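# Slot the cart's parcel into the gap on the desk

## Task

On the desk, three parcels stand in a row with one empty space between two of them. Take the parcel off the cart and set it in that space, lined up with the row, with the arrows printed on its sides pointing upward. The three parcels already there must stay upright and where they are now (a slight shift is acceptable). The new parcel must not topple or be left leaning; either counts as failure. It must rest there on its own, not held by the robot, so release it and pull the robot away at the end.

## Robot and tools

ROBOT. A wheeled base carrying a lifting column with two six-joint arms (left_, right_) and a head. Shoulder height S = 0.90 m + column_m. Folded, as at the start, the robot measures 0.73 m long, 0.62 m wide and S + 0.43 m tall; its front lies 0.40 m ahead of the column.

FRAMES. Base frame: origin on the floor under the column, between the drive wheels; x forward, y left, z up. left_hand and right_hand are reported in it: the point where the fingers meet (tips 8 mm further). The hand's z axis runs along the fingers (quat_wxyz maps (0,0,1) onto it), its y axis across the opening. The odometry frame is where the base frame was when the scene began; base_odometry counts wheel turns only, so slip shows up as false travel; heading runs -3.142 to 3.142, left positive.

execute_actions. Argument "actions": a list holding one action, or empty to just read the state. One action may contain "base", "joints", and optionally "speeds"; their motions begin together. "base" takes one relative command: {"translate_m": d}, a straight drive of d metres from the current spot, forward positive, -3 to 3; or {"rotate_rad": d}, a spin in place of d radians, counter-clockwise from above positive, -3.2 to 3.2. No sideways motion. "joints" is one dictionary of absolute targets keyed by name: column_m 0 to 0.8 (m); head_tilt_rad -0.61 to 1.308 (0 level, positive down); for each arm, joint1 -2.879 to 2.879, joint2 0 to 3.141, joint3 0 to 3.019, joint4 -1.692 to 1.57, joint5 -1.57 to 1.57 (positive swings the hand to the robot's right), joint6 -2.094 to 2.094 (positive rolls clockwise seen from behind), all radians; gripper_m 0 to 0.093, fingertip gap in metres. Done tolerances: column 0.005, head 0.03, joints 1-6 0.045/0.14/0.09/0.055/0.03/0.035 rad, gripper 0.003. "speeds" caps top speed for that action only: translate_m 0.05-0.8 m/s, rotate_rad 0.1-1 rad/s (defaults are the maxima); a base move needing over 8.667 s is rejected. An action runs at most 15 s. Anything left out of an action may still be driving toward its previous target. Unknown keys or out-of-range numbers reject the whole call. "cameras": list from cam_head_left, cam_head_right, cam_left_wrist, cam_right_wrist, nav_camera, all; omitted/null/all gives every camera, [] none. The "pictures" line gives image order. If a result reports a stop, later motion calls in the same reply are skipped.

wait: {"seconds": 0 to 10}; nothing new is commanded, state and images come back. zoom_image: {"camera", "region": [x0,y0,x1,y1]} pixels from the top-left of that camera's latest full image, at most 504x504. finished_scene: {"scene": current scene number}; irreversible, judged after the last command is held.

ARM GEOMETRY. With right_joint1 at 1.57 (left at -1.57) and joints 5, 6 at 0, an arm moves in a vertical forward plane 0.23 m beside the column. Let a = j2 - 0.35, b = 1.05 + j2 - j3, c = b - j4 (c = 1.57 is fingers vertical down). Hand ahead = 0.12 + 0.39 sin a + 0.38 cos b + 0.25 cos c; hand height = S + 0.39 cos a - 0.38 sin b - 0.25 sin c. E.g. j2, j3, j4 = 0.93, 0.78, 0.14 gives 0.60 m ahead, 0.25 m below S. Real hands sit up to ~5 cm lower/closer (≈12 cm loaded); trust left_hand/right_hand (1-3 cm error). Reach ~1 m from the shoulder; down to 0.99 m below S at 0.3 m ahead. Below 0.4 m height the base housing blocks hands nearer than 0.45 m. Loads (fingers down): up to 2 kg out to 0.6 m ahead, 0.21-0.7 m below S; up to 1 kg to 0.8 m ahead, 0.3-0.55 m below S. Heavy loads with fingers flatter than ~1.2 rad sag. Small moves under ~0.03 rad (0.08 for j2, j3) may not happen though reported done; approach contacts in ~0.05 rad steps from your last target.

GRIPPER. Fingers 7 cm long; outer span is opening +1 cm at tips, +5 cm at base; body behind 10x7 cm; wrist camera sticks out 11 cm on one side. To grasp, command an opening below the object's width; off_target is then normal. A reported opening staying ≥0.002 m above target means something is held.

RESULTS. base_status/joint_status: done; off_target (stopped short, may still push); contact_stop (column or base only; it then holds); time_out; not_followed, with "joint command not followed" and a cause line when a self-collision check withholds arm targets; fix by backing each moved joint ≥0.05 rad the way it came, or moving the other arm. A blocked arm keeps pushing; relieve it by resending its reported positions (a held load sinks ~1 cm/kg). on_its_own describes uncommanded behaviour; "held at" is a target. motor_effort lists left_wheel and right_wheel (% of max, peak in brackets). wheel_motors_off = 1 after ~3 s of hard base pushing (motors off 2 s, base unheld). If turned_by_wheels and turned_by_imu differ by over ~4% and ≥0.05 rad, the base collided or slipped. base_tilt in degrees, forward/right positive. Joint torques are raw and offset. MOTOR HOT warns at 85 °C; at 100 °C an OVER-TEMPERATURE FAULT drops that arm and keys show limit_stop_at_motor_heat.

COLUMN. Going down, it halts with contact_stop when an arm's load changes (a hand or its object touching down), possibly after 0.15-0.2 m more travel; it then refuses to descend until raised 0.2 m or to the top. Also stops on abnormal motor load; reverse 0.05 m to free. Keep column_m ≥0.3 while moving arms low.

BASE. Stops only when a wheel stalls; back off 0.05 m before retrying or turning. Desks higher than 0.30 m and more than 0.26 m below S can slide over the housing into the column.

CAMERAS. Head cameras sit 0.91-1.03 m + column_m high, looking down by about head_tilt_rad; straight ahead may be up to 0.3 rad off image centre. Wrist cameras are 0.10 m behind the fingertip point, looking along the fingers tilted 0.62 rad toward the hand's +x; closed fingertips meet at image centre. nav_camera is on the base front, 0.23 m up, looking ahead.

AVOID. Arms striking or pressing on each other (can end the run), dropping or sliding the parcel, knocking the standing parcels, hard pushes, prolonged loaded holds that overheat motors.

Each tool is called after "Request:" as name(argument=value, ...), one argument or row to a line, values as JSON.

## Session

Request:
execute_actions(
  actions=[],
)

Scene clock: 0.00 s.
Joint torques (N m, as the arm reports them, + toward a larger angle): no reading
base_odometry: x=+0.000 y=+0.000 heading=+0.000 (m, m, rad; odometry frame)
turned_by_wheels: +0.000 (rad since the last result)
turned_by_imu: +0.000 (rad since the last result)
base_tilt: forward=+0.1 right=-0.1 (deg)
base_status: not commanded
joint_positions: column_m=+0.557 head_tilt_rad=+0.895 left_joint1_rad=-1.568 left_joint2_rad=+0.901 left_joint3_rad=+0.385 left_joint4_rad=-0.983 left_joint5_rad=-0.055 left_joint6_rad=-0.024 left_gripper_m=+0.095 right_joint1_rad=+1.569 right_joint2_rad=+0.876 right_joint3_rad=+0.412 right_joint4_rad=-0.934 right_joint5_rad=-0.003 right_joint6_rad=-0.002 right_gripper_m=+0.094
joint_status: not commanded
wheel_motors_off: 0
motor_effort: left_wheel=+0 right_wheel=+3 (%)
left_hand: x=+0.1261 y=+0.2344 z=+1.2665 quat_wxyz=(+0.468, -0.001, -0.883, -0.030) (m; base frame)
right_hand: x=+0.1524 y=-0.2254 z=+1.2523 quat_wxyz=(+0.424, -0.001, -0.906, -0.001) (m; base frame)
pictures: cam_head_left, cam_head_right, cam_left_wrist, cam_right_wrist, nav_camera
Images, in order (width x height): cam_head_left 896x504, cam_head_right 896x504, cam_left_wrist 504x504, cam_right_wrist 504x504, nav_camera 896x504.

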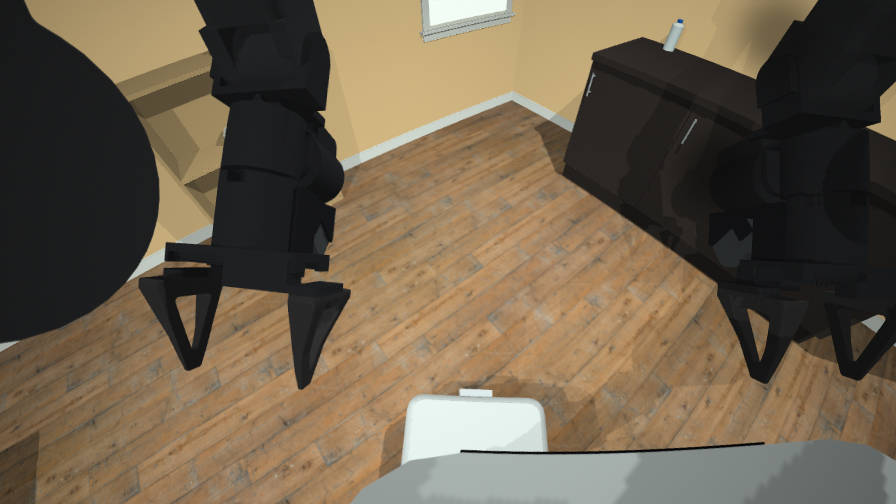

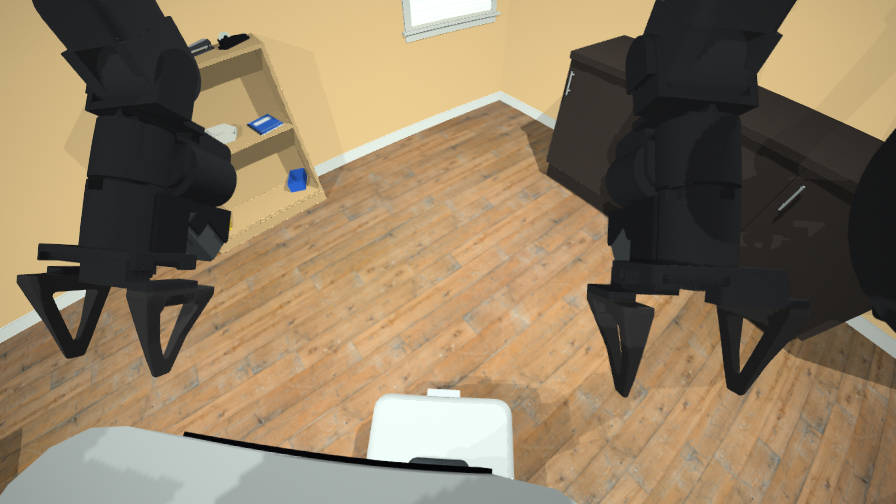

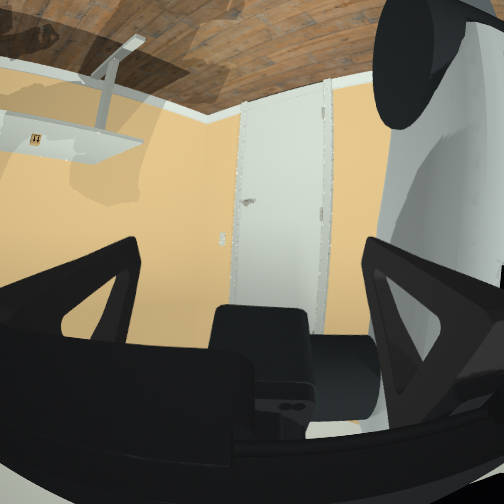

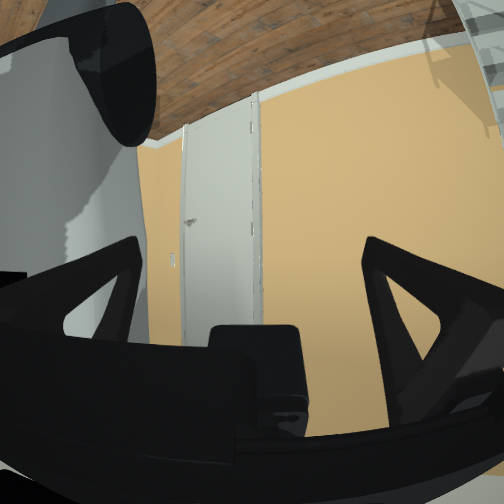

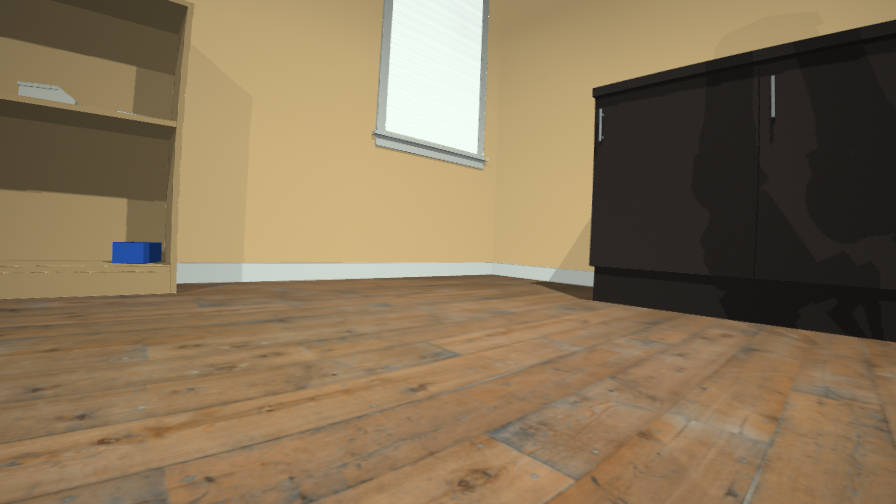

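Request:
execute_actions(
  actions=[
    {"base":{"rotate_rad":-1.9},"joints":{"head_tilt_rad":0.7}},
  ],
  cameras=["cam_head_left","cam_head_right","cam_right_wrist"],
)

Request:
zoom_image(
  camera="cam_head_left",
  region=[350,120,700,330],
)

Scene clock: 4.73 s.
Joint torques (N m, as the arm reports them, + toward a larger angle): left_arm=[-0.14 -7.57 -1.04 -1.68 -0.15  0.04] | right_arm=[ 0.26 -9.39 -0.73 -1.3  -0.06  0.15]
base_odometry: x=+0.000 y=+0.000 heading=-1.899 (m, m, rad; odometry frame)
turned_by_wheels: -1.899 (rad since the last result)
turned_by_imu: -1.867 (rad since the last result)
base_tilt: forward=+0.0 right=-0.1 (deg)
base_status: done
joint_positions: column_m=+0.557 head_tilt_rad=+0.717 left_joint1_rad=-1.568 left_joint2_rad=+0.901 left_joint3_rad=+0.385 left_joint4_rad=-0.983 left_joint5_rad=-0.055 left_joint6_rad=-0.024 left_gripper_m=+0.095 right_joint1_rad=+1.569 right_joint2_rad=+0.876 right_joint3_rad=+0.412 right_joint4_rad=-0.934 right_joint5_rad=-0.003 right_joint6_rad=-0.002 right_gripper_m=+0.094
joint_status: all done
wheel_motors_off: 0
motor_effort: left_wheel=+4(34) right_wheel=-4(40) (%)
left_hand: x=+0.1261 y=+0.2344 z=+1.2665 quat_wxyz=(+0.468, -0.001, -0.883, -0.030) (m; base frame)
right_hand: x=+0.1524 y=-0.2254 z=+1.2523 quat_wxyz=(+0.424, -0.001, -0.906, -0.001) (m; base frame)
pictures: cam_head_left, cam_head_right, cam_right_wrist
Images, in order (width x height): cam_head_left 896x504, cam_head_right 896x504, cam_right_wrist 504x504.

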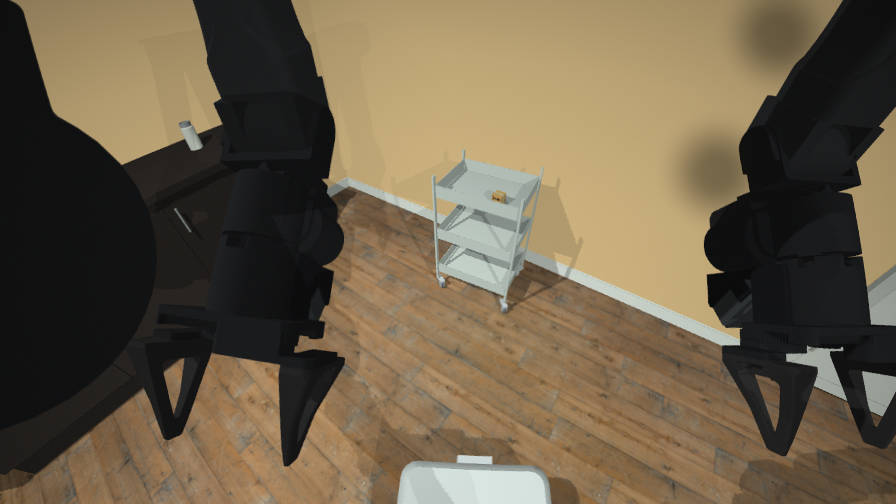

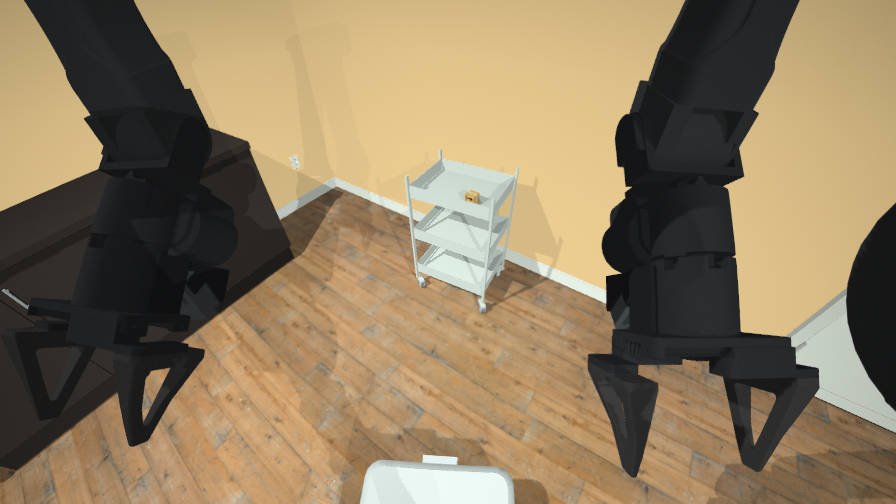

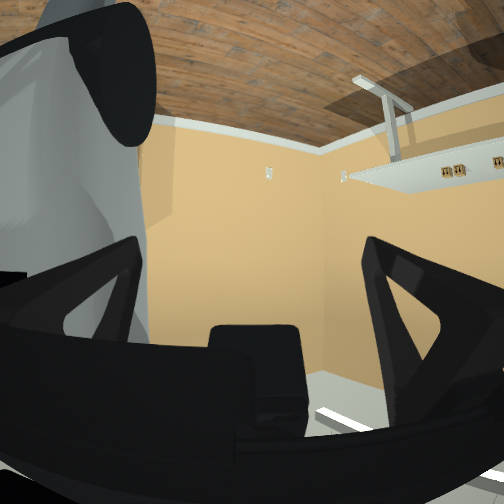

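Region (350, 120, 700, 330) of cam_head_left's 896x504 image, scaled by 1.440, with more detail than that image has; it fills the top 302 rows of this view, and the rest is white.

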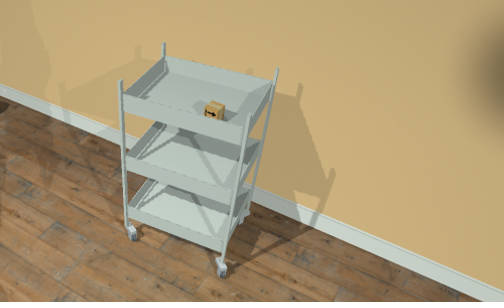

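Request:
execute_actions(
  actions=[
    {"base":{"translate_m":0.5},"joints":{"head_tilt_rad":0.8,"right_joint2_rad":1.66,"right_joint3_rad":1.6,"right_joint4_rad":-0.46}},
  ],
  cameras=["cam_head_left","cam_head_right"],
)

Request:
zoom_image(
  camera="cam_head_left",
  region=[420,170,600,310],
)

Scene clock: 8.40 s.
Joint torques (N m, as the arm reports them, + toward a larger angle): left_arm=[-0.42 -7.73 -1.18 -1.74 -0.14  0.04] | right_arm=[  0.12 -21.61   4.53   0.58  -0.02   0.15]
base_odometry: x=-0.161 y=-0.473 heading=-1.899 (m, m, rad; odometry frame)
turned_by_wheels: +0.000 (rad since the last result)
turned_by_imu: +0.001 (rad since the last result)
base_tilt: forward=+0.0 right=-0.1 (deg)
base_status: done
joint_positions: column_m=+0.557 head_tilt_rad=+0.802 left_joint1_rad=-1.568 left_joint2_rad=+0.901 left_joint3_rad=+0.386 left_joint4_rad=-0.983 left_joint5_rad=-0.055 left_joint6_rad=-0.024 left_gripper_m=+0.095 right_joint1_rad=+1.569 right_joint2_rad=+1.649 right_joint3_rad=+1.604 right_joint4_rad=-0.463 right_joint5_rad=-0.003 right_joint6_rad=-0.002 right_gripper_m=+0.094
joint_status: all done
wheel_motors_off: 0
motor_effort: left_wheel=+0(43) right_wheel=+0(40) (%)
left_hand: x=+0.1271 y=+0.2344 z=+1.2662 quat_wxyz=(+0.467, -0.001, -0.884, -0.030) (m; base frame)
right_hand: x=+0.6748 y=-0.2264 z=+0.9760 quat_wxyz=(-0.008, +0.000, -1.000, -0.001) (m; base frame)
pictures: cam_head_left, cam_head_right
Images, in order (width x height): cam_head_left 896x504, cam_head_right 896x504.

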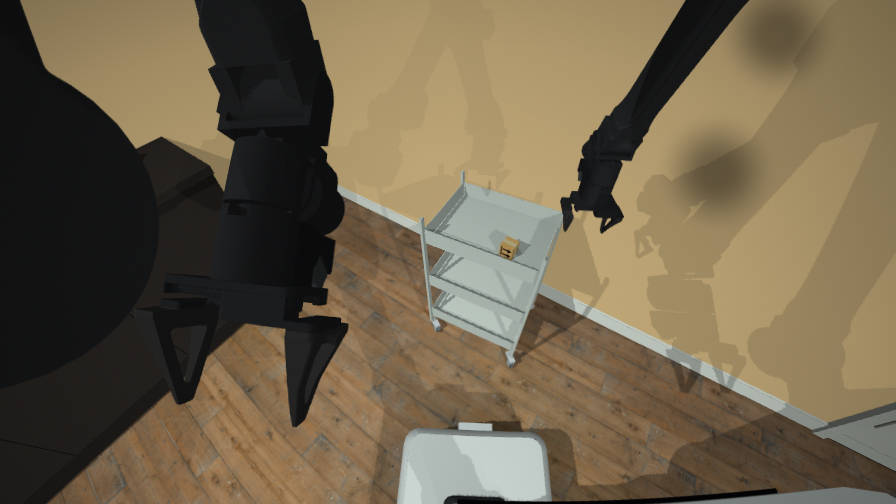

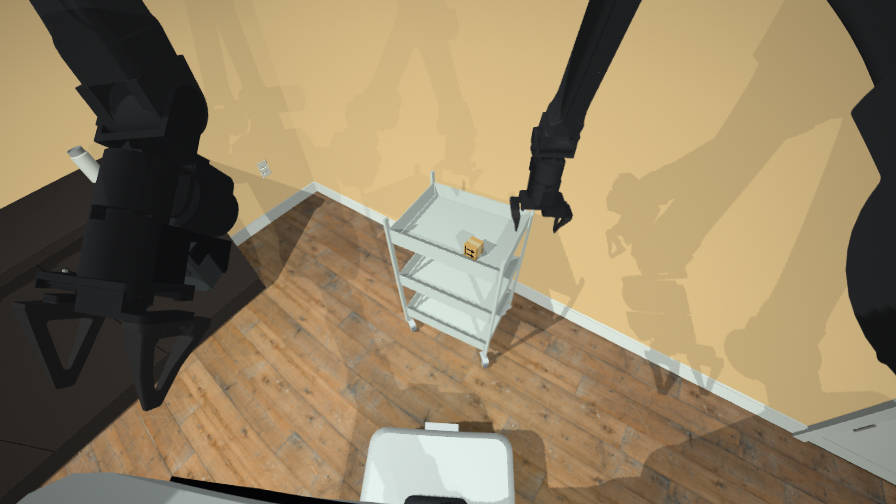

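Region (420, 170, 600, 310) of cam_head_left's 896x504 image, scaled by 2.800, with more detail than that image has.

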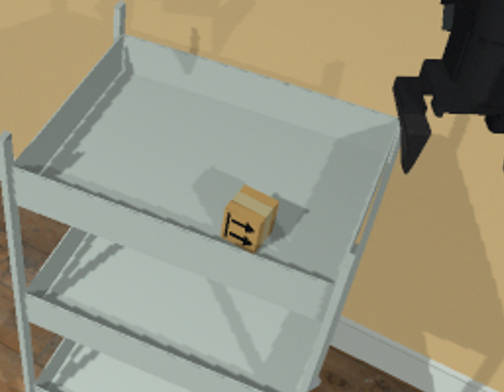

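Request:
execute_actions(
  actions=[
    {"base":{"rotate_rad":-0.4},"joints":{"column_m":0.45,"head_tilt_rad":0.95,"right_joint2_rad":0.88,"right_joint3_rad":0.41,"right_joint4_rad":-0.93,"left_joint2_rad":1.66,"left_joint3_rad":1.6,"left_joint4_rad":-0.42,"left_joint5_rad":-0.26,"left_joint6_rad":1.73}},
  ],
  cameras=[],
)

Request:
execute_actions(
  actions=[
    {"base":{"translate_m":0.13},"joints":{"column_m":0.4}},
  ],
  cameras=["cam_head_left","cam_head_right","cam_left_wrist"],
)

Scene clock: 13.30 s.
Joint torques (N m, as the arm reports them, + toward a larger angle): left_arm=[  0.27 -22.32   3.64   0.14  -0.23   0.13] | right_arm=[-0.05 -9.77 -0.59 -1.55 -0.04  0.12]
base_odometry: x=-0.162 y=-0.473 heading=-2.298 (m, m, rad; odometry frame)
turned_by_wheels: -0.399 (rad since the last result)
turned_by_imu: -0.389 (rad since the last result)
base_tilt: forward=+0.0 right=-0.2 (deg)
base_status: done
joint_positions: column_m=+0.450 head_tilt_rad=+0.951 left_joint1_rad=-1.570 left_joint2_rad=+1.656 left_joint3_rad=+1.599 left_joint4_rad=-0.421 left_joint5_rad=-0.259 left_joint6_rad=+1.722 left_gripper_m=+0.095 right_joint1_rad=+1.569 right_joint2_rad=+0.889 right_joint3_rad=+0.405 right_joint4_rad=-0.921 right_joint5_rad=-0.003 right_joint6_rad=-0.002 right_gripper_m=+0.094
joint_status: all done
wheel_motors_off: 0
motor_effort: left_wheel=+2(37) right_wheel=-4(47) (%)
left_hand: x=+0.6787 y=+0.2695 z=+0.8708 quat_wxyz=(+0.083, -0.750, -0.649, -0.102) (m; base frame)
right_hand: x=+0.1484 y=-0.2253 z=+1.1437 quat_wxyz=(+0.426, +0.000, -0.905, -0.001) (m; base frame)
pictures: none
No camera images: the call's "cameras" was empty. Leave "cameras" out to get every camera's image.

Scene clock: 14.90 s.
Joint torques (N m, as the arm reports them, + toward a larger angle): left_arm=[  0.31 -21.24   3.81   0.18  -0.24   0.13] | right_arm=[-0.11 -9.66 -1.09 -1.38 -0.07  0.14]
base_odometry: x=-0.248 y=-0.571 heading=-2.299 (m, m, rad; odometry frame)
turned_by_wheels: -0.001 (rad since the last result)
turned_by_imu: +0.000 (rad since the last result)
base_tilt: forward=+0.1 right=-0.1 (deg)
base_status: done
joint_positions: column_m=+0.400 head_tilt_rad=+0.951 left_joint1_rad=-1.570 left_joint2_rad=+1.656 left_joint3_rad=+1.598 left_joint4_rad=-0.421 left_joint5_rad=-0.259 left_joint6_rad=+1.722 left_gripper_m=+0.095 right_joint1_rad=+1.569 right_joint2_rad=+0.886 right_joint3_rad=+0.413 right_joint4_rad=-0.921 right_joint5_rad=-0.003 right_joint6_rad=-0.002 right_gripper_m=+0.094
joint_status: all done
wheel_motors_off: 0
motor_effort: left_wheel=-1(39) right_wheel=+1(45) (%)
left_hand: x=+0.6781 y=+0.2695 z=+0.8206 quat_wxyz=(+0.084, -0.750, -0.648, -0.102) (m; base frame)
right_hand: x=+0.1530 y=-0.2254 z=+1.0925 quat_wxyz=(+0.421, +0.000, -0.907, -0.001) (m; base frame)
pictures: cam_head_left, cam_head_right, cam_left_wrist
Images, in order (width x height): cam_head_left 896x504, cam_head_right 896x504, cam_left_wrist 504x504.

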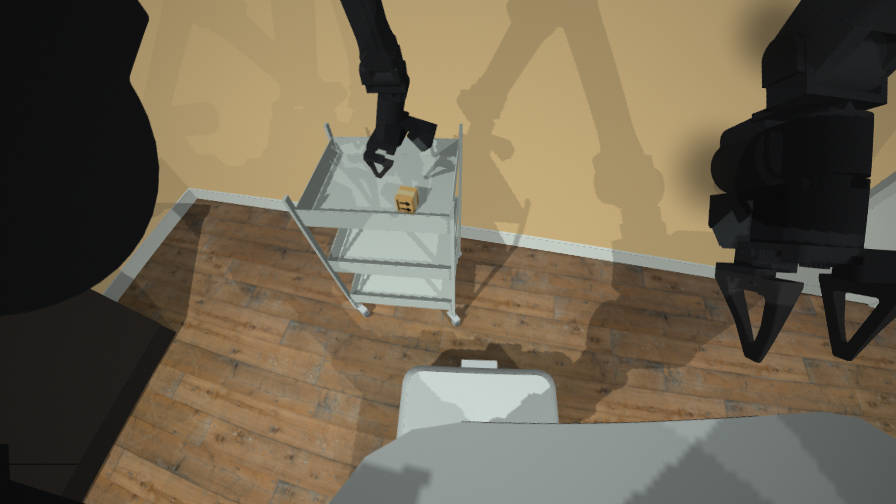

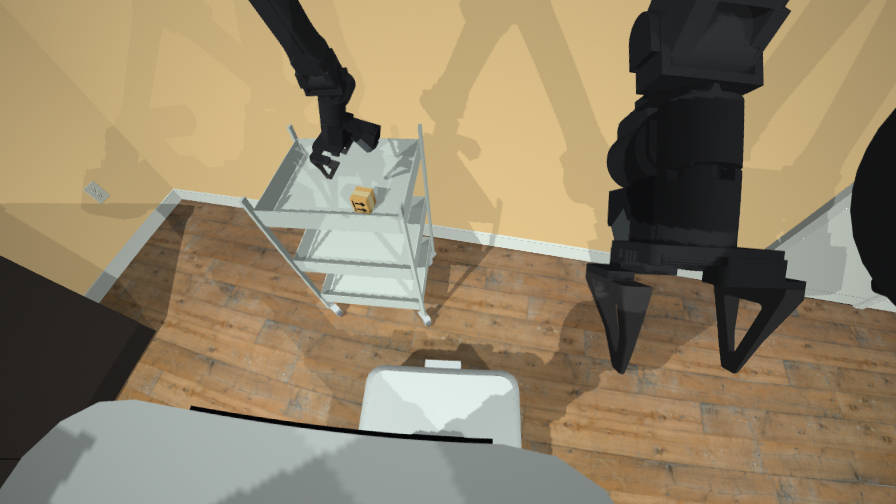

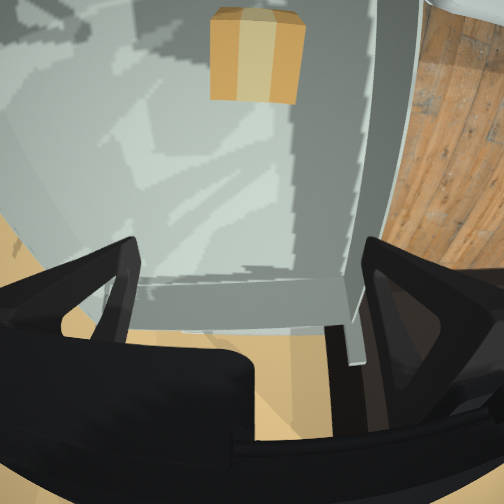

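Request:
execute_actions(
  actions=[
    {"base":{"rotate_rad":-0.088},"joints":{"column_m":0.36,"left_joint6_rad":1.68,"left_gripper_m":0.08}},
  ],
  cameras=[],
)

Request:
execute_actions(
  actions=[
    {"base":{"translate_m":-0.033},"joints":{"column_m":0.32}},
  ],
  cameras=["cam_head_left","cam_head_right","cam_left_wrist"],
)

Scene clock: 17.77 s.
Joint torques (N m, as the arm reports them, + toward a larger angle): left_arm=[  0.26 -20.41   3.67   0.13  -0.24  -0.01] | right_arm=[-0.27 -9.59 -0.95 -1.48 -0.03  0.13]
base_odometry: x=-0.248 y=-0.571 heading=-2.386 (m, m, rad; odometry frame)
turned_by_wheels: -0.086 (rad since the last result)
turned_by_imu: -0.083 (rad since the last result)
base_tilt: forward=+0.1 right=-0.1 (deg)
base_status: done
joint_positions: column_m=+0.360 head_tilt_rad=+0.951 left_joint1_rad=-1.573 left_joint2_rad=+1.656 left_joint3_rad=+1.598 left_joint4_rad=-0.421 left_joint5_rad=-0.259 left_joint6_rad=+1.685 left_gripper_m=+0.080 right_joint1_rad=+1.569 right_joint2_rad=+0.886 right_joint3_rad=+0.413 right_joint4_rad=-0.921 right_joint5_rad=-0.003 right_joint6_rad=-0.002 right_gripper_m=+0.094
joint_status: all done
wheel_motors_off: 0
motor_effort: left_wheel=+0(35) right_wheel=+0(45) (%)
left_hand: x=+0.6781 y=+0.2673 z=+0.7805 quat_wxyz=(+0.081, -0.738, -0.662, -0.102) (m; base frame)
right_hand: x=+0.1530 y=-0.2254 z=+1.0525 quat_wxyz=(+0.421, +0.000, -0.907, -0.001) (m; base frame)
pictures: none
No camera images: the call's "cameras" was empty. Leave "cameras" out to get every camera's image.

Scene clock: 18.87 s.
Joint torques (N m, as the arm reports them, + toward a larger angle): left_arm=[  0.39 -21.96   3.97   0.15  -0.23   0.01] | right_arm=[ 0.52 -8.99 -0.65 -1.62 -0.05  0.07]
base_odometry: x=-0.224 y=-0.548 heading=-2.385 (m, m, rad; odometry frame)
turned_by_wheels: +0.001 (rad since the last result)
turned_by_imu: +0.001 (rad since the last result)
base_tilt: forward=+0.1 right=-0.1 (deg)
base_status: done
joint_positions: column_m=+0.320 head_tilt_rad=+0.952 left_joint1_rad=-1.572 left_joint2_rad=+1.656 left_joint3_rad=+1.595 left_joint4_rad=-0.421 left_joint5_rad=-0.259 left_joint6_rad=+1.685 left_gripper_m=+0.080 right_joint1_rad=+1.569 right_joint2_rad=+0.884 right_joint3_rad=+0.410 right_joint4_rad=-0.921 right_joint5_rad=-0.003 right_joint6_rad=-0.002 right_gripper_m=+0.094
joint_status: all done
wheel_motors_off: 0
motor_effort: left_wheel=+0(21) right_wheel=-3(60) (%)
left_hand: x=+0.6764 y=+0.2676 z=+0.7399 quat_wxyz=(+0.082, -0.738, -0.662, -0.101) (m; base frame)
right_hand: x=+0.1517 y=-0.2254 z=+1.0131 quat_wxyz=(+0.422, +0.000, -0.907, -0.001) (m; base frame)
pictures: cam_head_left, cam_head_right, cam_left_wrist
Images, in order (width x height): cam_head_left 896x504, cam_head_right 896x504, cam_left_wrist 504x504.

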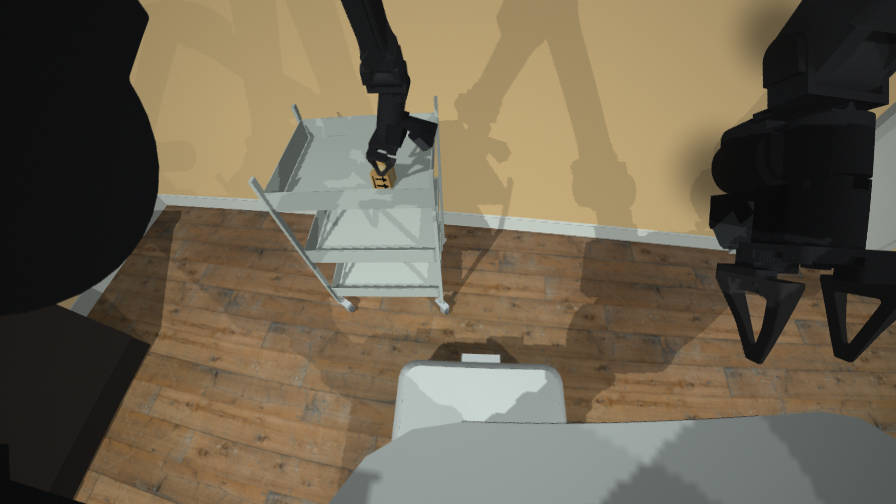

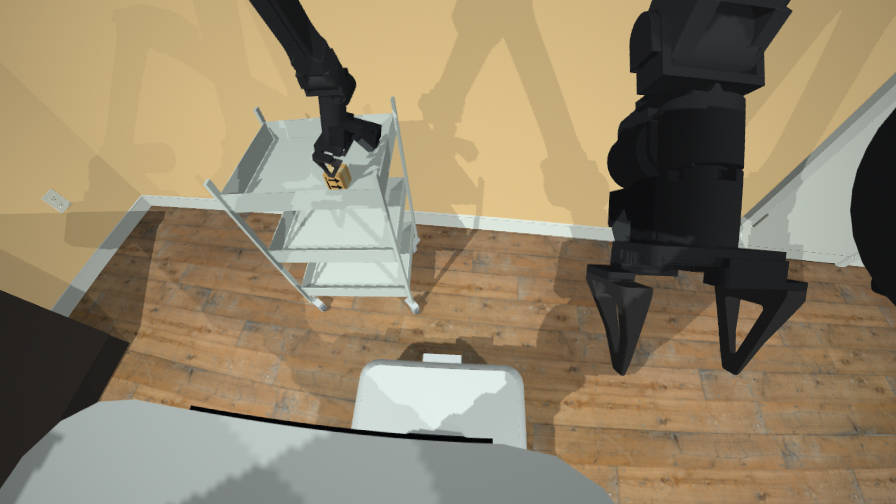

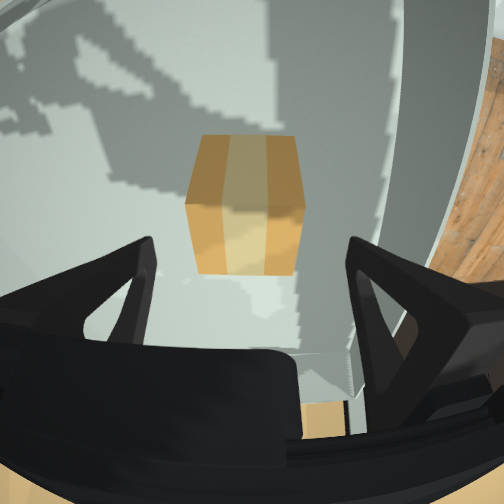

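Request:
execute_actions(
  actions=[
    {"joints":{"column_m":0.279}},
  ],
  cameras=["cam_left_wrist"],
)

Request:
execute_actions(
  actions=[
    {"joints":{"left_gripper_m":0.03}},
  ],
  cameras=["cam_left_wrist"],
)

Request:
execute_actions(
  actions=[
    {"joints":{"column_m":0.42,"head_tilt_rad":0.6}},
  ],
  cameras=["cam_left_wrist"],
)

Scene clock: 21.80 s.
Joint torques (N m, as the arm reports them, + toward a larger angle): left_arm=[  0.41 -21.15   3.96   0.15  -0.23   0.  ] | right_arm=[-0.05 -9.46 -0.91 -1.53 -0.06  0.14]
base_odometry: x=-0.224 y=-0.548 heading=-2.385 (m, m, rad; odometry frame)
turned_by_wheels: +0.000 (rad since the last result)
turned_by_imu: +0.001 (rad since the last result)
base_tilt: forward=+0.1 right=-0.1 (deg)
base_status: not commanded
joint_positions: column_m=+0.279 head_tilt_rad=+0.952 left_joint1_rad=-1.572 left_joint2_rad=+1.656 left_joint3_rad=+1.595 left_joint4_rad=-0.421 left_joint5_rad=-0.259 left_joint6_rad=+1.685 left_gripper_m=+0.080 right_joint1_rad=+1.569 right_joint2_rad=+0.884 right_joint3_rad=+0.410 right_joint4_rad=-0.921 right_joint5_rad=-0.003 right_joint6_rad=-0.002 right_gripper_m=+0.094
joint_status: all done
wheel_motors_off: 0
motor_effort: left_wheel=+1(1) right_wheel=-4(4) (%)
left_hand: x=+0.6764 y=+0.2676 z=+0.6990 quat_wxyz=(+0.082, -0.738, -0.662, -0.101) (m; base frame)
right_hand: x=+0.1517 y=-0.2254 z=+0.9721 quat_wxyz=(+0.422, +0.000, -0.907, -0.001) (m; base frame)
pictures: cam_left_wrist
Images, in order (width x height): cam_left_wrist 504x504.

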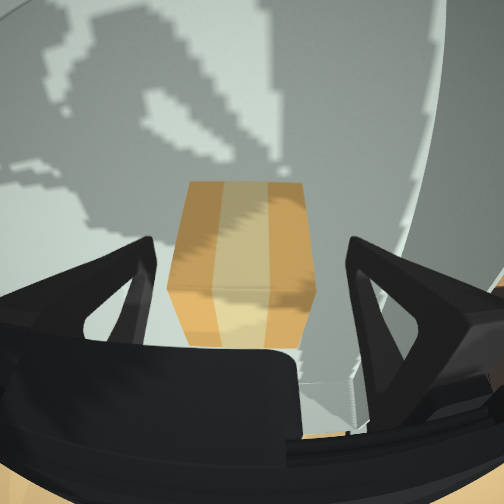

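Scene clock: 22.40 s.
Joint torques (N m, as the arm reports them, + toward a larger angle): left_arm=[  0.48 -21.37   3.98   0.13  -0.22  -0.01] | right_arm=[ 0.   -9.23 -0.8  -1.46 -0.06  0.11]
base_odometry: x=-0.224 y=-0.548 heading=-2.385 (m, m, rad; odometry frame)
turned_by_wheels: +0.000 (rad since the last result)
turned_by_imu: +0.000 (rad since the last result)
base_tilt: forward=+0.1 right=-0.1 (deg)
base_status: not commanded
joint_positions: column_m=+0.279 head_tilt_rad=+0.952 left_joint1_rad=-1.572 left_joint2_rad=+1.656 left_joint3_rad=+1.595 left_joint4_rad=-0.421 left_joint5_rad=-0.259 left_joint6_rad=+1.685 left_gripper_m=+0.049 right_joint1_rad=+1.569 right_joint2_rad=+0.884 right_joint3_rad=+0.410 right_joint4_rad=-0.921 right_joint5_rad=-0.003 right_joint6_rad=-0.002 right_gripper_m=+0.094
joint_status: left_gripper_m off_target (ended at +0.049, target +0.030)
wheel_motors_off: 0
motor_effort: left_wheel=+1(1) right_wheel=-4(4) (%)
left_hand: x=+0.6764 y=+0.2676 z=+0.6990 quat_wxyz=(+0.082, -0.738, -0.662, -0.101) (m; base frame)
right_hand: x=+0.1517 y=-0.2254 z=+0.9721 quat_wxyz=(+0.422, +0.000, -0.907, -0.001) (m; base frame)
pictures: cam_left_wrist
Images, in order (width x height): cam_left_wrist 504x504.

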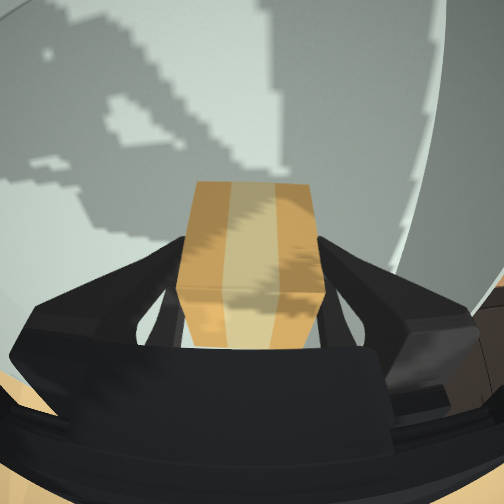

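Scene clock: 24.83 s.
Joint torques (N m, as the arm reports them, + toward a larger angle): left_arm=[  0.35 -20.89   3.88   0.11  -0.23   0.  ] | right_arm=[ 0.04 -9.68 -0.71 -1.55 -0.04  0.13]
base_odometry: x=-0.224 y=-0.548 heading=-2.385 (m, m, rad; odometry frame)
turned_by_wheels: +0.000 (rad since the last result)
turned_by_imu: +0.000 (rad since the last result)
base_tilt: forward=+0.1 right=-0.3 (deg)
base_status: not commanded
joint_positions: column_m=+0.420 head_tilt_rad=+0.617 left_joint1_rad=-1.572 left_joint2_rad=+1.656 left_joint3_rad=+1.595 left_joint4_rad=-0.421 left_joint5_rad=-0.259 left_joint6_rad=+1.685 left_gripper_m=+0.049 right_joint1_rad=+1.569 right_joint2_rad=+0.884 right_joint3_rad=+0.410 right_joint4_rad=-0.921 right_joint5_rad=-0.003 right_joint6_rad=-0.002 right_gripper_m=+0.094
joint_status: all done
wheel_motors_off: 0
motor_effort: left_wheel=+1(1) right_wheel=-4(5) (%)
left_hand: x=+0.6764 y=+0.2676 z=+0.8398 quat_wxyz=(+0.082, -0.738, -0.662, -0.101) (m; base frame)
right_hand: x=+0.1517 y=-0.2254 z=+1.1130 quat_wxyz=(+0.422, +0.000, -0.907, -0.001) (m; base frame)
pictures: cam_left_wrist
Images, in order (width x height): cam_left_wrist 504x504.

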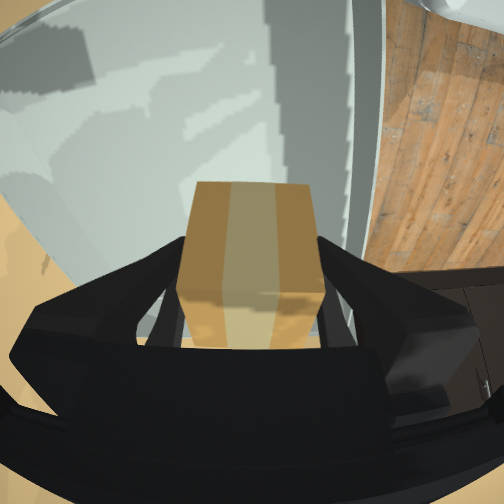

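Request:
execute_actions(
  actions=[
    {"base":{"translate_m":-0.9},"joints":{"left_joint5_rad":0,"left_joint6_rad":0}},
  ],
  cameras=[],
)

Request:
execute_actions(
  actions=[
    {"base":{"rotate_rad":-1.7},"joints":{"left_joint2_rad":1.62,"left_joint3_rad":1.16,"left_joint4_rad":1.25}},
  ],
)

Scene clock: 29.50 s.
Joint torques (N m, as the arm reports them, + toward a larger angle): left_arm=[  0.26 -21.94   4.02   0.26  -0.07  -0.03] | right_arm=[-0.31 -9.07 -0.59 -1.43 -0.03  0.12]
base_odometry: x=+0.430 y=+0.070 heading=-2.385 (m, m, rad; odometry frame)
turned_by_wheels: +0.000 (rad since the last result)
turned_by_imu: -0.001 (rad since the last result)
base_tilt: forward=-0.1 right=-0.3 (deg)
base_status: done
joint_positions: column_m=+0.420 head_tilt_rad=+0.617 left_joint1_rad=-1.572 left_joint2_rad=+1.656 left_joint3_rad=+1.593 left_joint4_rad=-0.421 left_joint5_rad=-0.002 left_joint6_rad=+0.008 left_gripper_m=+0.049 right_joint1_rad=+1.569 right_joint2_rad=+0.883 right_joint3_rad=+0.408 right_joint4_rad=-0.921 right_joint5_rad=-0.003 right_joint6_rad=-0.002 right_gripper_m=+0.094
joint_status: all done
wheel_motors_off: 0
motor_effort: left_wheel=+0(37) right_wheel=+0(57) (%)
left_hand: x=+0.6749 y=+0.2241 z=+0.8333 quat_wxyz=(-0.020, -0.004, -1.000, -0.001) (m; base frame)
right_hand: x=+0.1508 y=-0.2254 z=+1.1133 quat_wxyz=(+0.423, +0.000, -0.906, -0.001) (m; base frame)
pictures: none
No camera images: the call's "cameras" was empty. Leave "cameras" out to get every camera's image.

Scene clock: 32.73 s.
Joint torques (N m, as the arm reports them, + toward a larger angle): left_arm=[  0.15 -20.07   1.82   2.35  -0.07  -0.03] | right_arm=[-0.37 -8.91 -0.69 -1.49 -0.05  0.13]
base_odometry: x=+0.430 y=+0.070 heading=+2.199 (m, m, rad; odometry frame)
turned_by_wheels: -1.699 (rad since the last result)
turned_by_imu: -1.671 (rad since the last result)
base_tilt: forward=+0.0 right=-0.1 (deg)
base_status: done
joint_positions: column_m=+0.420 head_tilt_rad=+0.617 left_joint1_rad=-1.568 left_joint2_rad=+1.633 left_joint3_rad=+1.159 left_joint4_rad=+1.235 left_joint5_rad=-0.002 left_joint6_rad=+0.008 left_gripper_m=+0.049 right_joint1_rad=+1.569 right_joint2_rad=+0.883 right_joint3_rad=+0.408 right_joint4_rad=-0.921 right_joint5_rad=-0.003 right_joint6_rad=-0.002 right_gripper_m=+0.094
joint_status: all done
wheel_motors_off: 0
motor_effort: left_wheel=+4(42) right_wheel=-5(44) (%)
left_hand: x=+0.7481 y=+0.2266 z=+0.9789 quat_wxyz=(-0.599, -0.003, -0.801, -0.004) (m; base frame)
right_hand: x=+0.1508 y=-0.2254 z=+1.1133 quat_wxyz=(+0.423, +0.000, -0.906, -0.001) (m; base frame)
pictures: cam_head_left, cam_head_right, cam_left_wrist, cam_right_wrist, nav_camera
Images, in order (width x height): cam_head_left 896x504, cam_head_right 896x504, cam_left_wrist 504x504, cam_right_wrist 504x504, nav_camera 896x504.

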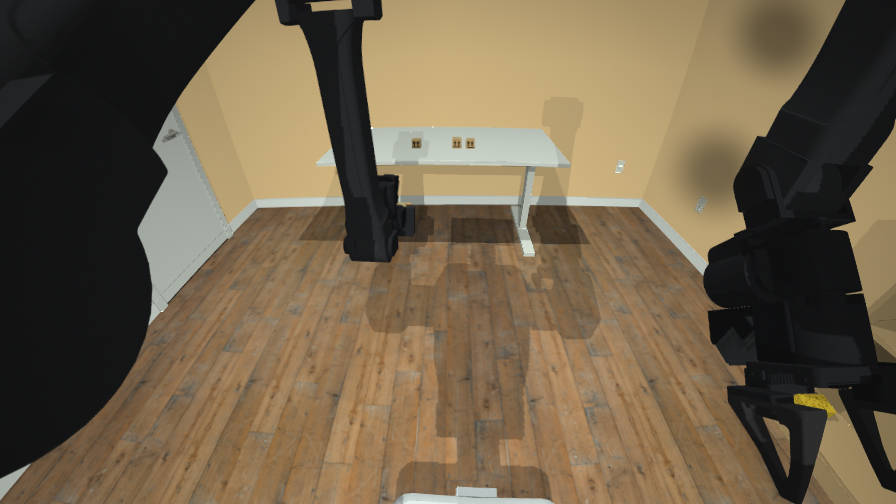

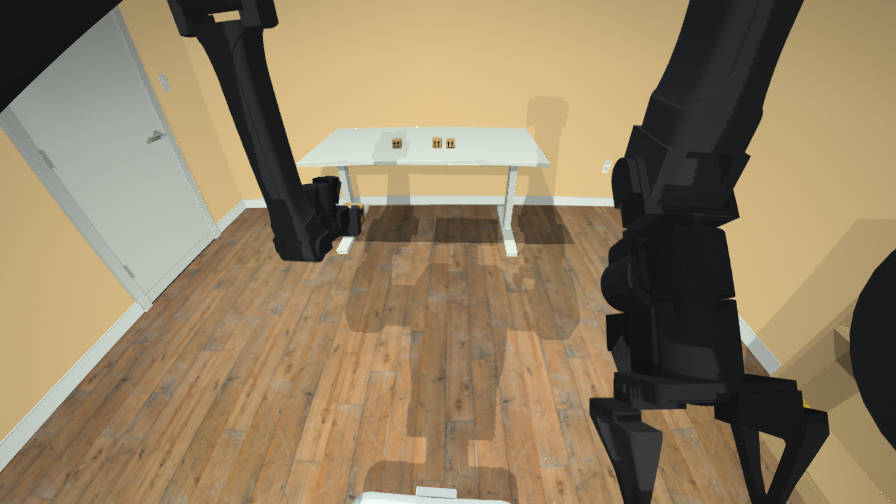

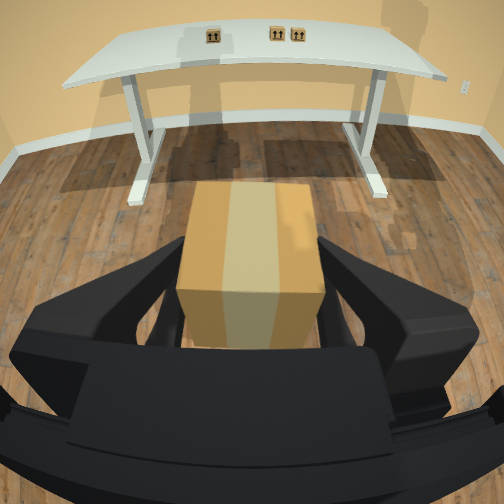

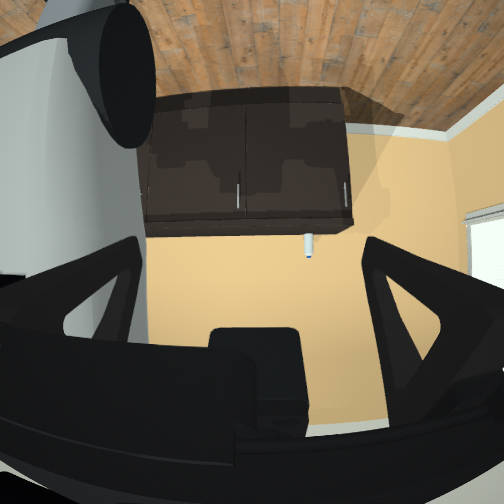

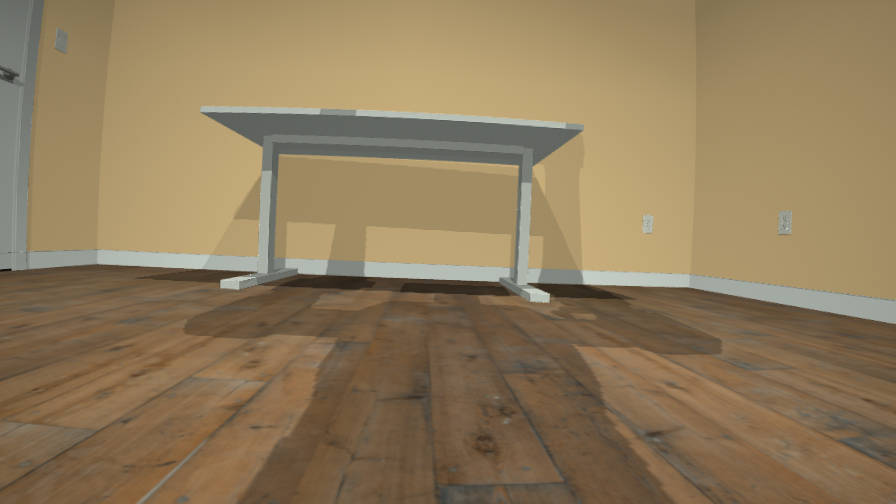

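Request:
execute_actions(
  actions=[
    {"base":{"translate_m":1.17},"joints":{"column_m":0.32,"head_tilt_rad":0.85,"left_joint4_rad":1.28}},
  ],
  cameras=["cam_left_wrist","cam_head_right"],
)

Scene clock: 37.87 s.
Joint torques (N m, as the arm reports them, + toward a larger angle): left_arm=[ -0.16 -19.91   2.08   2.44  -0.08  -0.04] | right_arm=[ 0.38 -9.15 -0.96 -1.54 -0.05  0.13]
base_odometry: x=-0.257 y=+1.017 heading=+2.199 (m, m, rad; odometry frame)
turned_by_wheels: +0.000 (rad since the last result)
turned_by_imu: +0.003 (rad since the last result)
base_tilt: forward=+0.2 right=-0.1 (deg)
base_status: done
joint_positions: column_m=+0.320 head_tilt_rad=+0.852 left_joint1_rad=-1.568 left_joint2_rad=+1.632 left_joint3_rad=+1.158 left_joint4_rad=+1.264 left_joint5_rad=-0.002 left_joint6_rad=+0.008 left_gripper_m=+0.049 right_joint1_rad=+1.569 right_joint2_rad=+0.883 right_joint3_rad=+0.412 right_joint4_rad=-0.921 right_joint5_rad=-0.003 right_joint6_rad=-0.002 right_gripper_m=+0.094
joint_status: all done
wheel_motors_off: 0
motor_effort: left_wheel=+0(42) right_wheel=+0(44) (%)
left_hand: x=+0.7499 y=+0.2266 z=+0.8862 quat_wxyz=(-0.611, -0.003, -0.792, -0.004) (m; base frame)
right_hand: x=+0.1531 y=-0.2254 z=+1.0127 quat_wxyz=(+0.421, +0.000, -0.907, -0.001) (m; base frame)
pictures: cam_head_right, cam_left_wrist
Images, in order (width x height): cam_head_right 896x504, cam_left_wrist 504x504.

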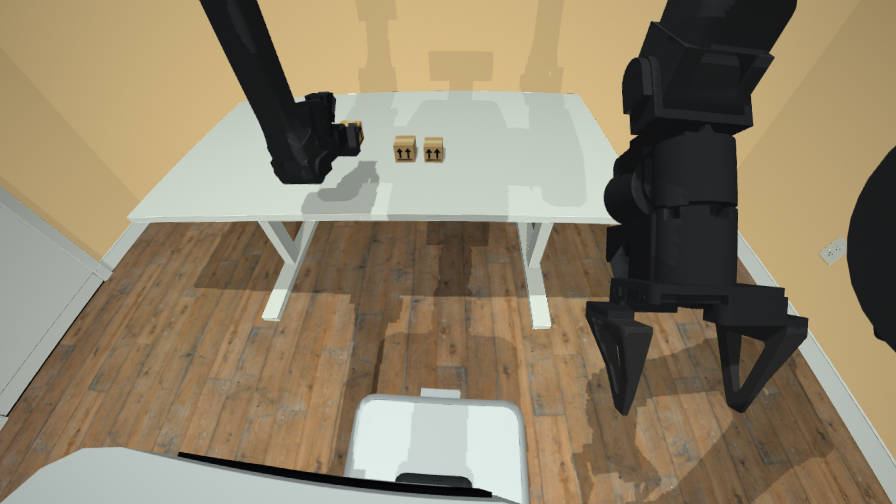

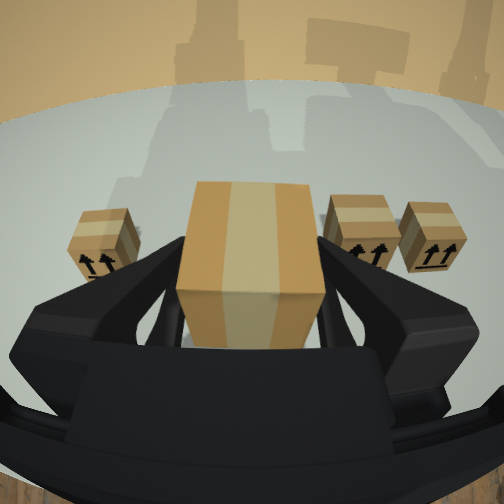

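Request:
execute_actions(
  actions=[
    {"base":{"translate_m":0.07},"joints":{"column_m":0.255,"left_joint5_rad":-0.085,"left_joint6_rad":-0.025}},
  ],
  cameras=["cam_left_wrist","cam_head_right"],
)

Request:
zoom_image(
  camera="cam_head_right",
  region=[260,70,460,210],
)

Scene clock: 41.00 s.
Joint torques (N m, as the arm reports them, + toward a larger angle): left_arm=[  0.3  -19.83   1.88   2.39  -0.23  -0.04] | right_arm=[ 0.1  -9.34 -1.03 -1.46 -0.02  0.09]
base_odometry: x=-0.298 y=+1.073 heading=+2.199 (m, m, rad; odometry frame)
turned_by_wheels: +0.000 (rad since the last result)
turned_by_imu: +0.001 (rad since the last result)
base_tilt: forward=+0.1 right=-0.1 (deg)
base_status: done
joint_positions: column_m=+0.255 head_tilt_rad=+0.852 left_joint1_rad=-1.568 left_joint2_rad=+1.631 left_joint3_rad=+1.158 left_joint4_rad=+1.264 left_joint5_rad=-0.082 left_joint6_rad=-0.017 left_gripper_m=+0.049 right_joint1_rad=+1.569 right_joint2_rad=+0.882 right_joint3_rad=+0.413 right_joint4_rad=-0.921 right_joint5_rad=-0.003 right_joint6_rad=-0.002 right_gripper_m=+0.094
joint_status: all done
wheel_motors_off: 0
motor_effort: left_wheel=+0(26) right_wheel=+0(29) (%)
left_hand: x=+0.7495 y=+0.2404 z=+0.8216 quat_wxyz=(-0.610, +0.032, -0.791, -0.029) (m; base frame)
right_hand: x=+0.1537 y=-0.2254 z=+0.9476 quat_wxyz=(+0.420, +0.000, -0.908, -0.001) (m; base frame)
pictures: cam_head_right, cam_left_wrist
Images, in order (width x height): cam_head_right 896x504, cam_left_wrist 504x504.

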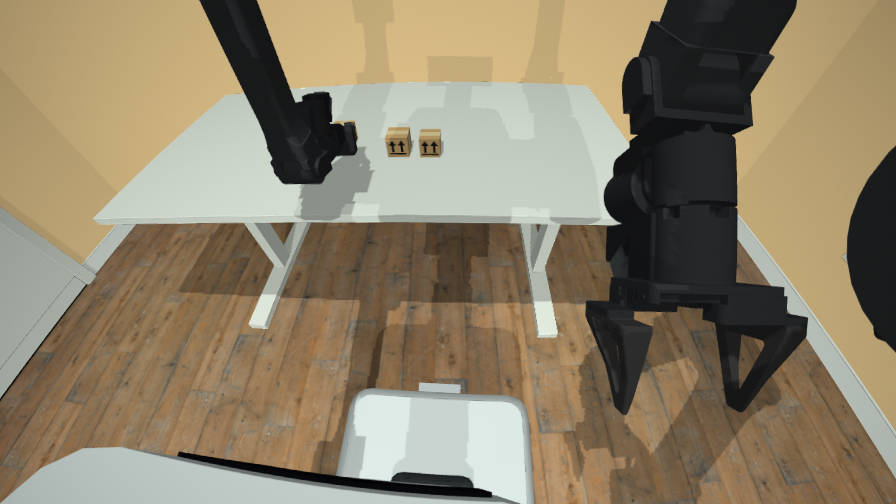

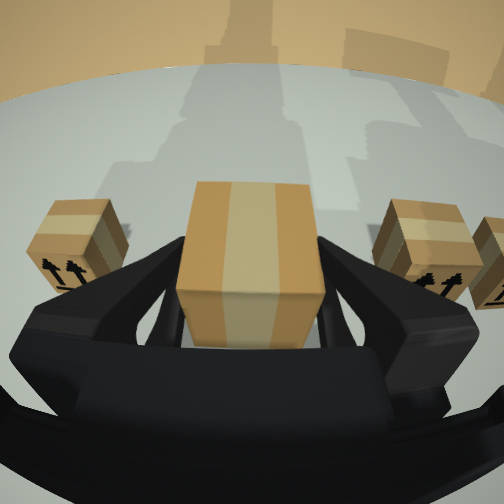

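Region (260, 70, 460, 210) of cam_head_right's 896x504 image, scaled by 2.520, with more detail than that image has; it fills the top 353 rows of this view, and the rest is white.

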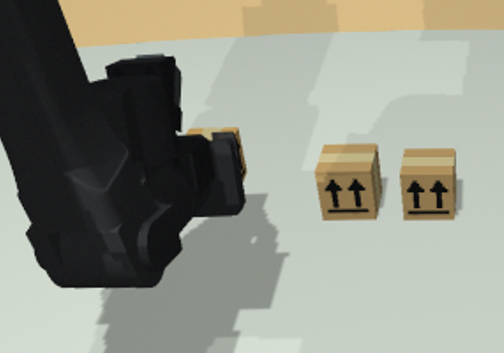

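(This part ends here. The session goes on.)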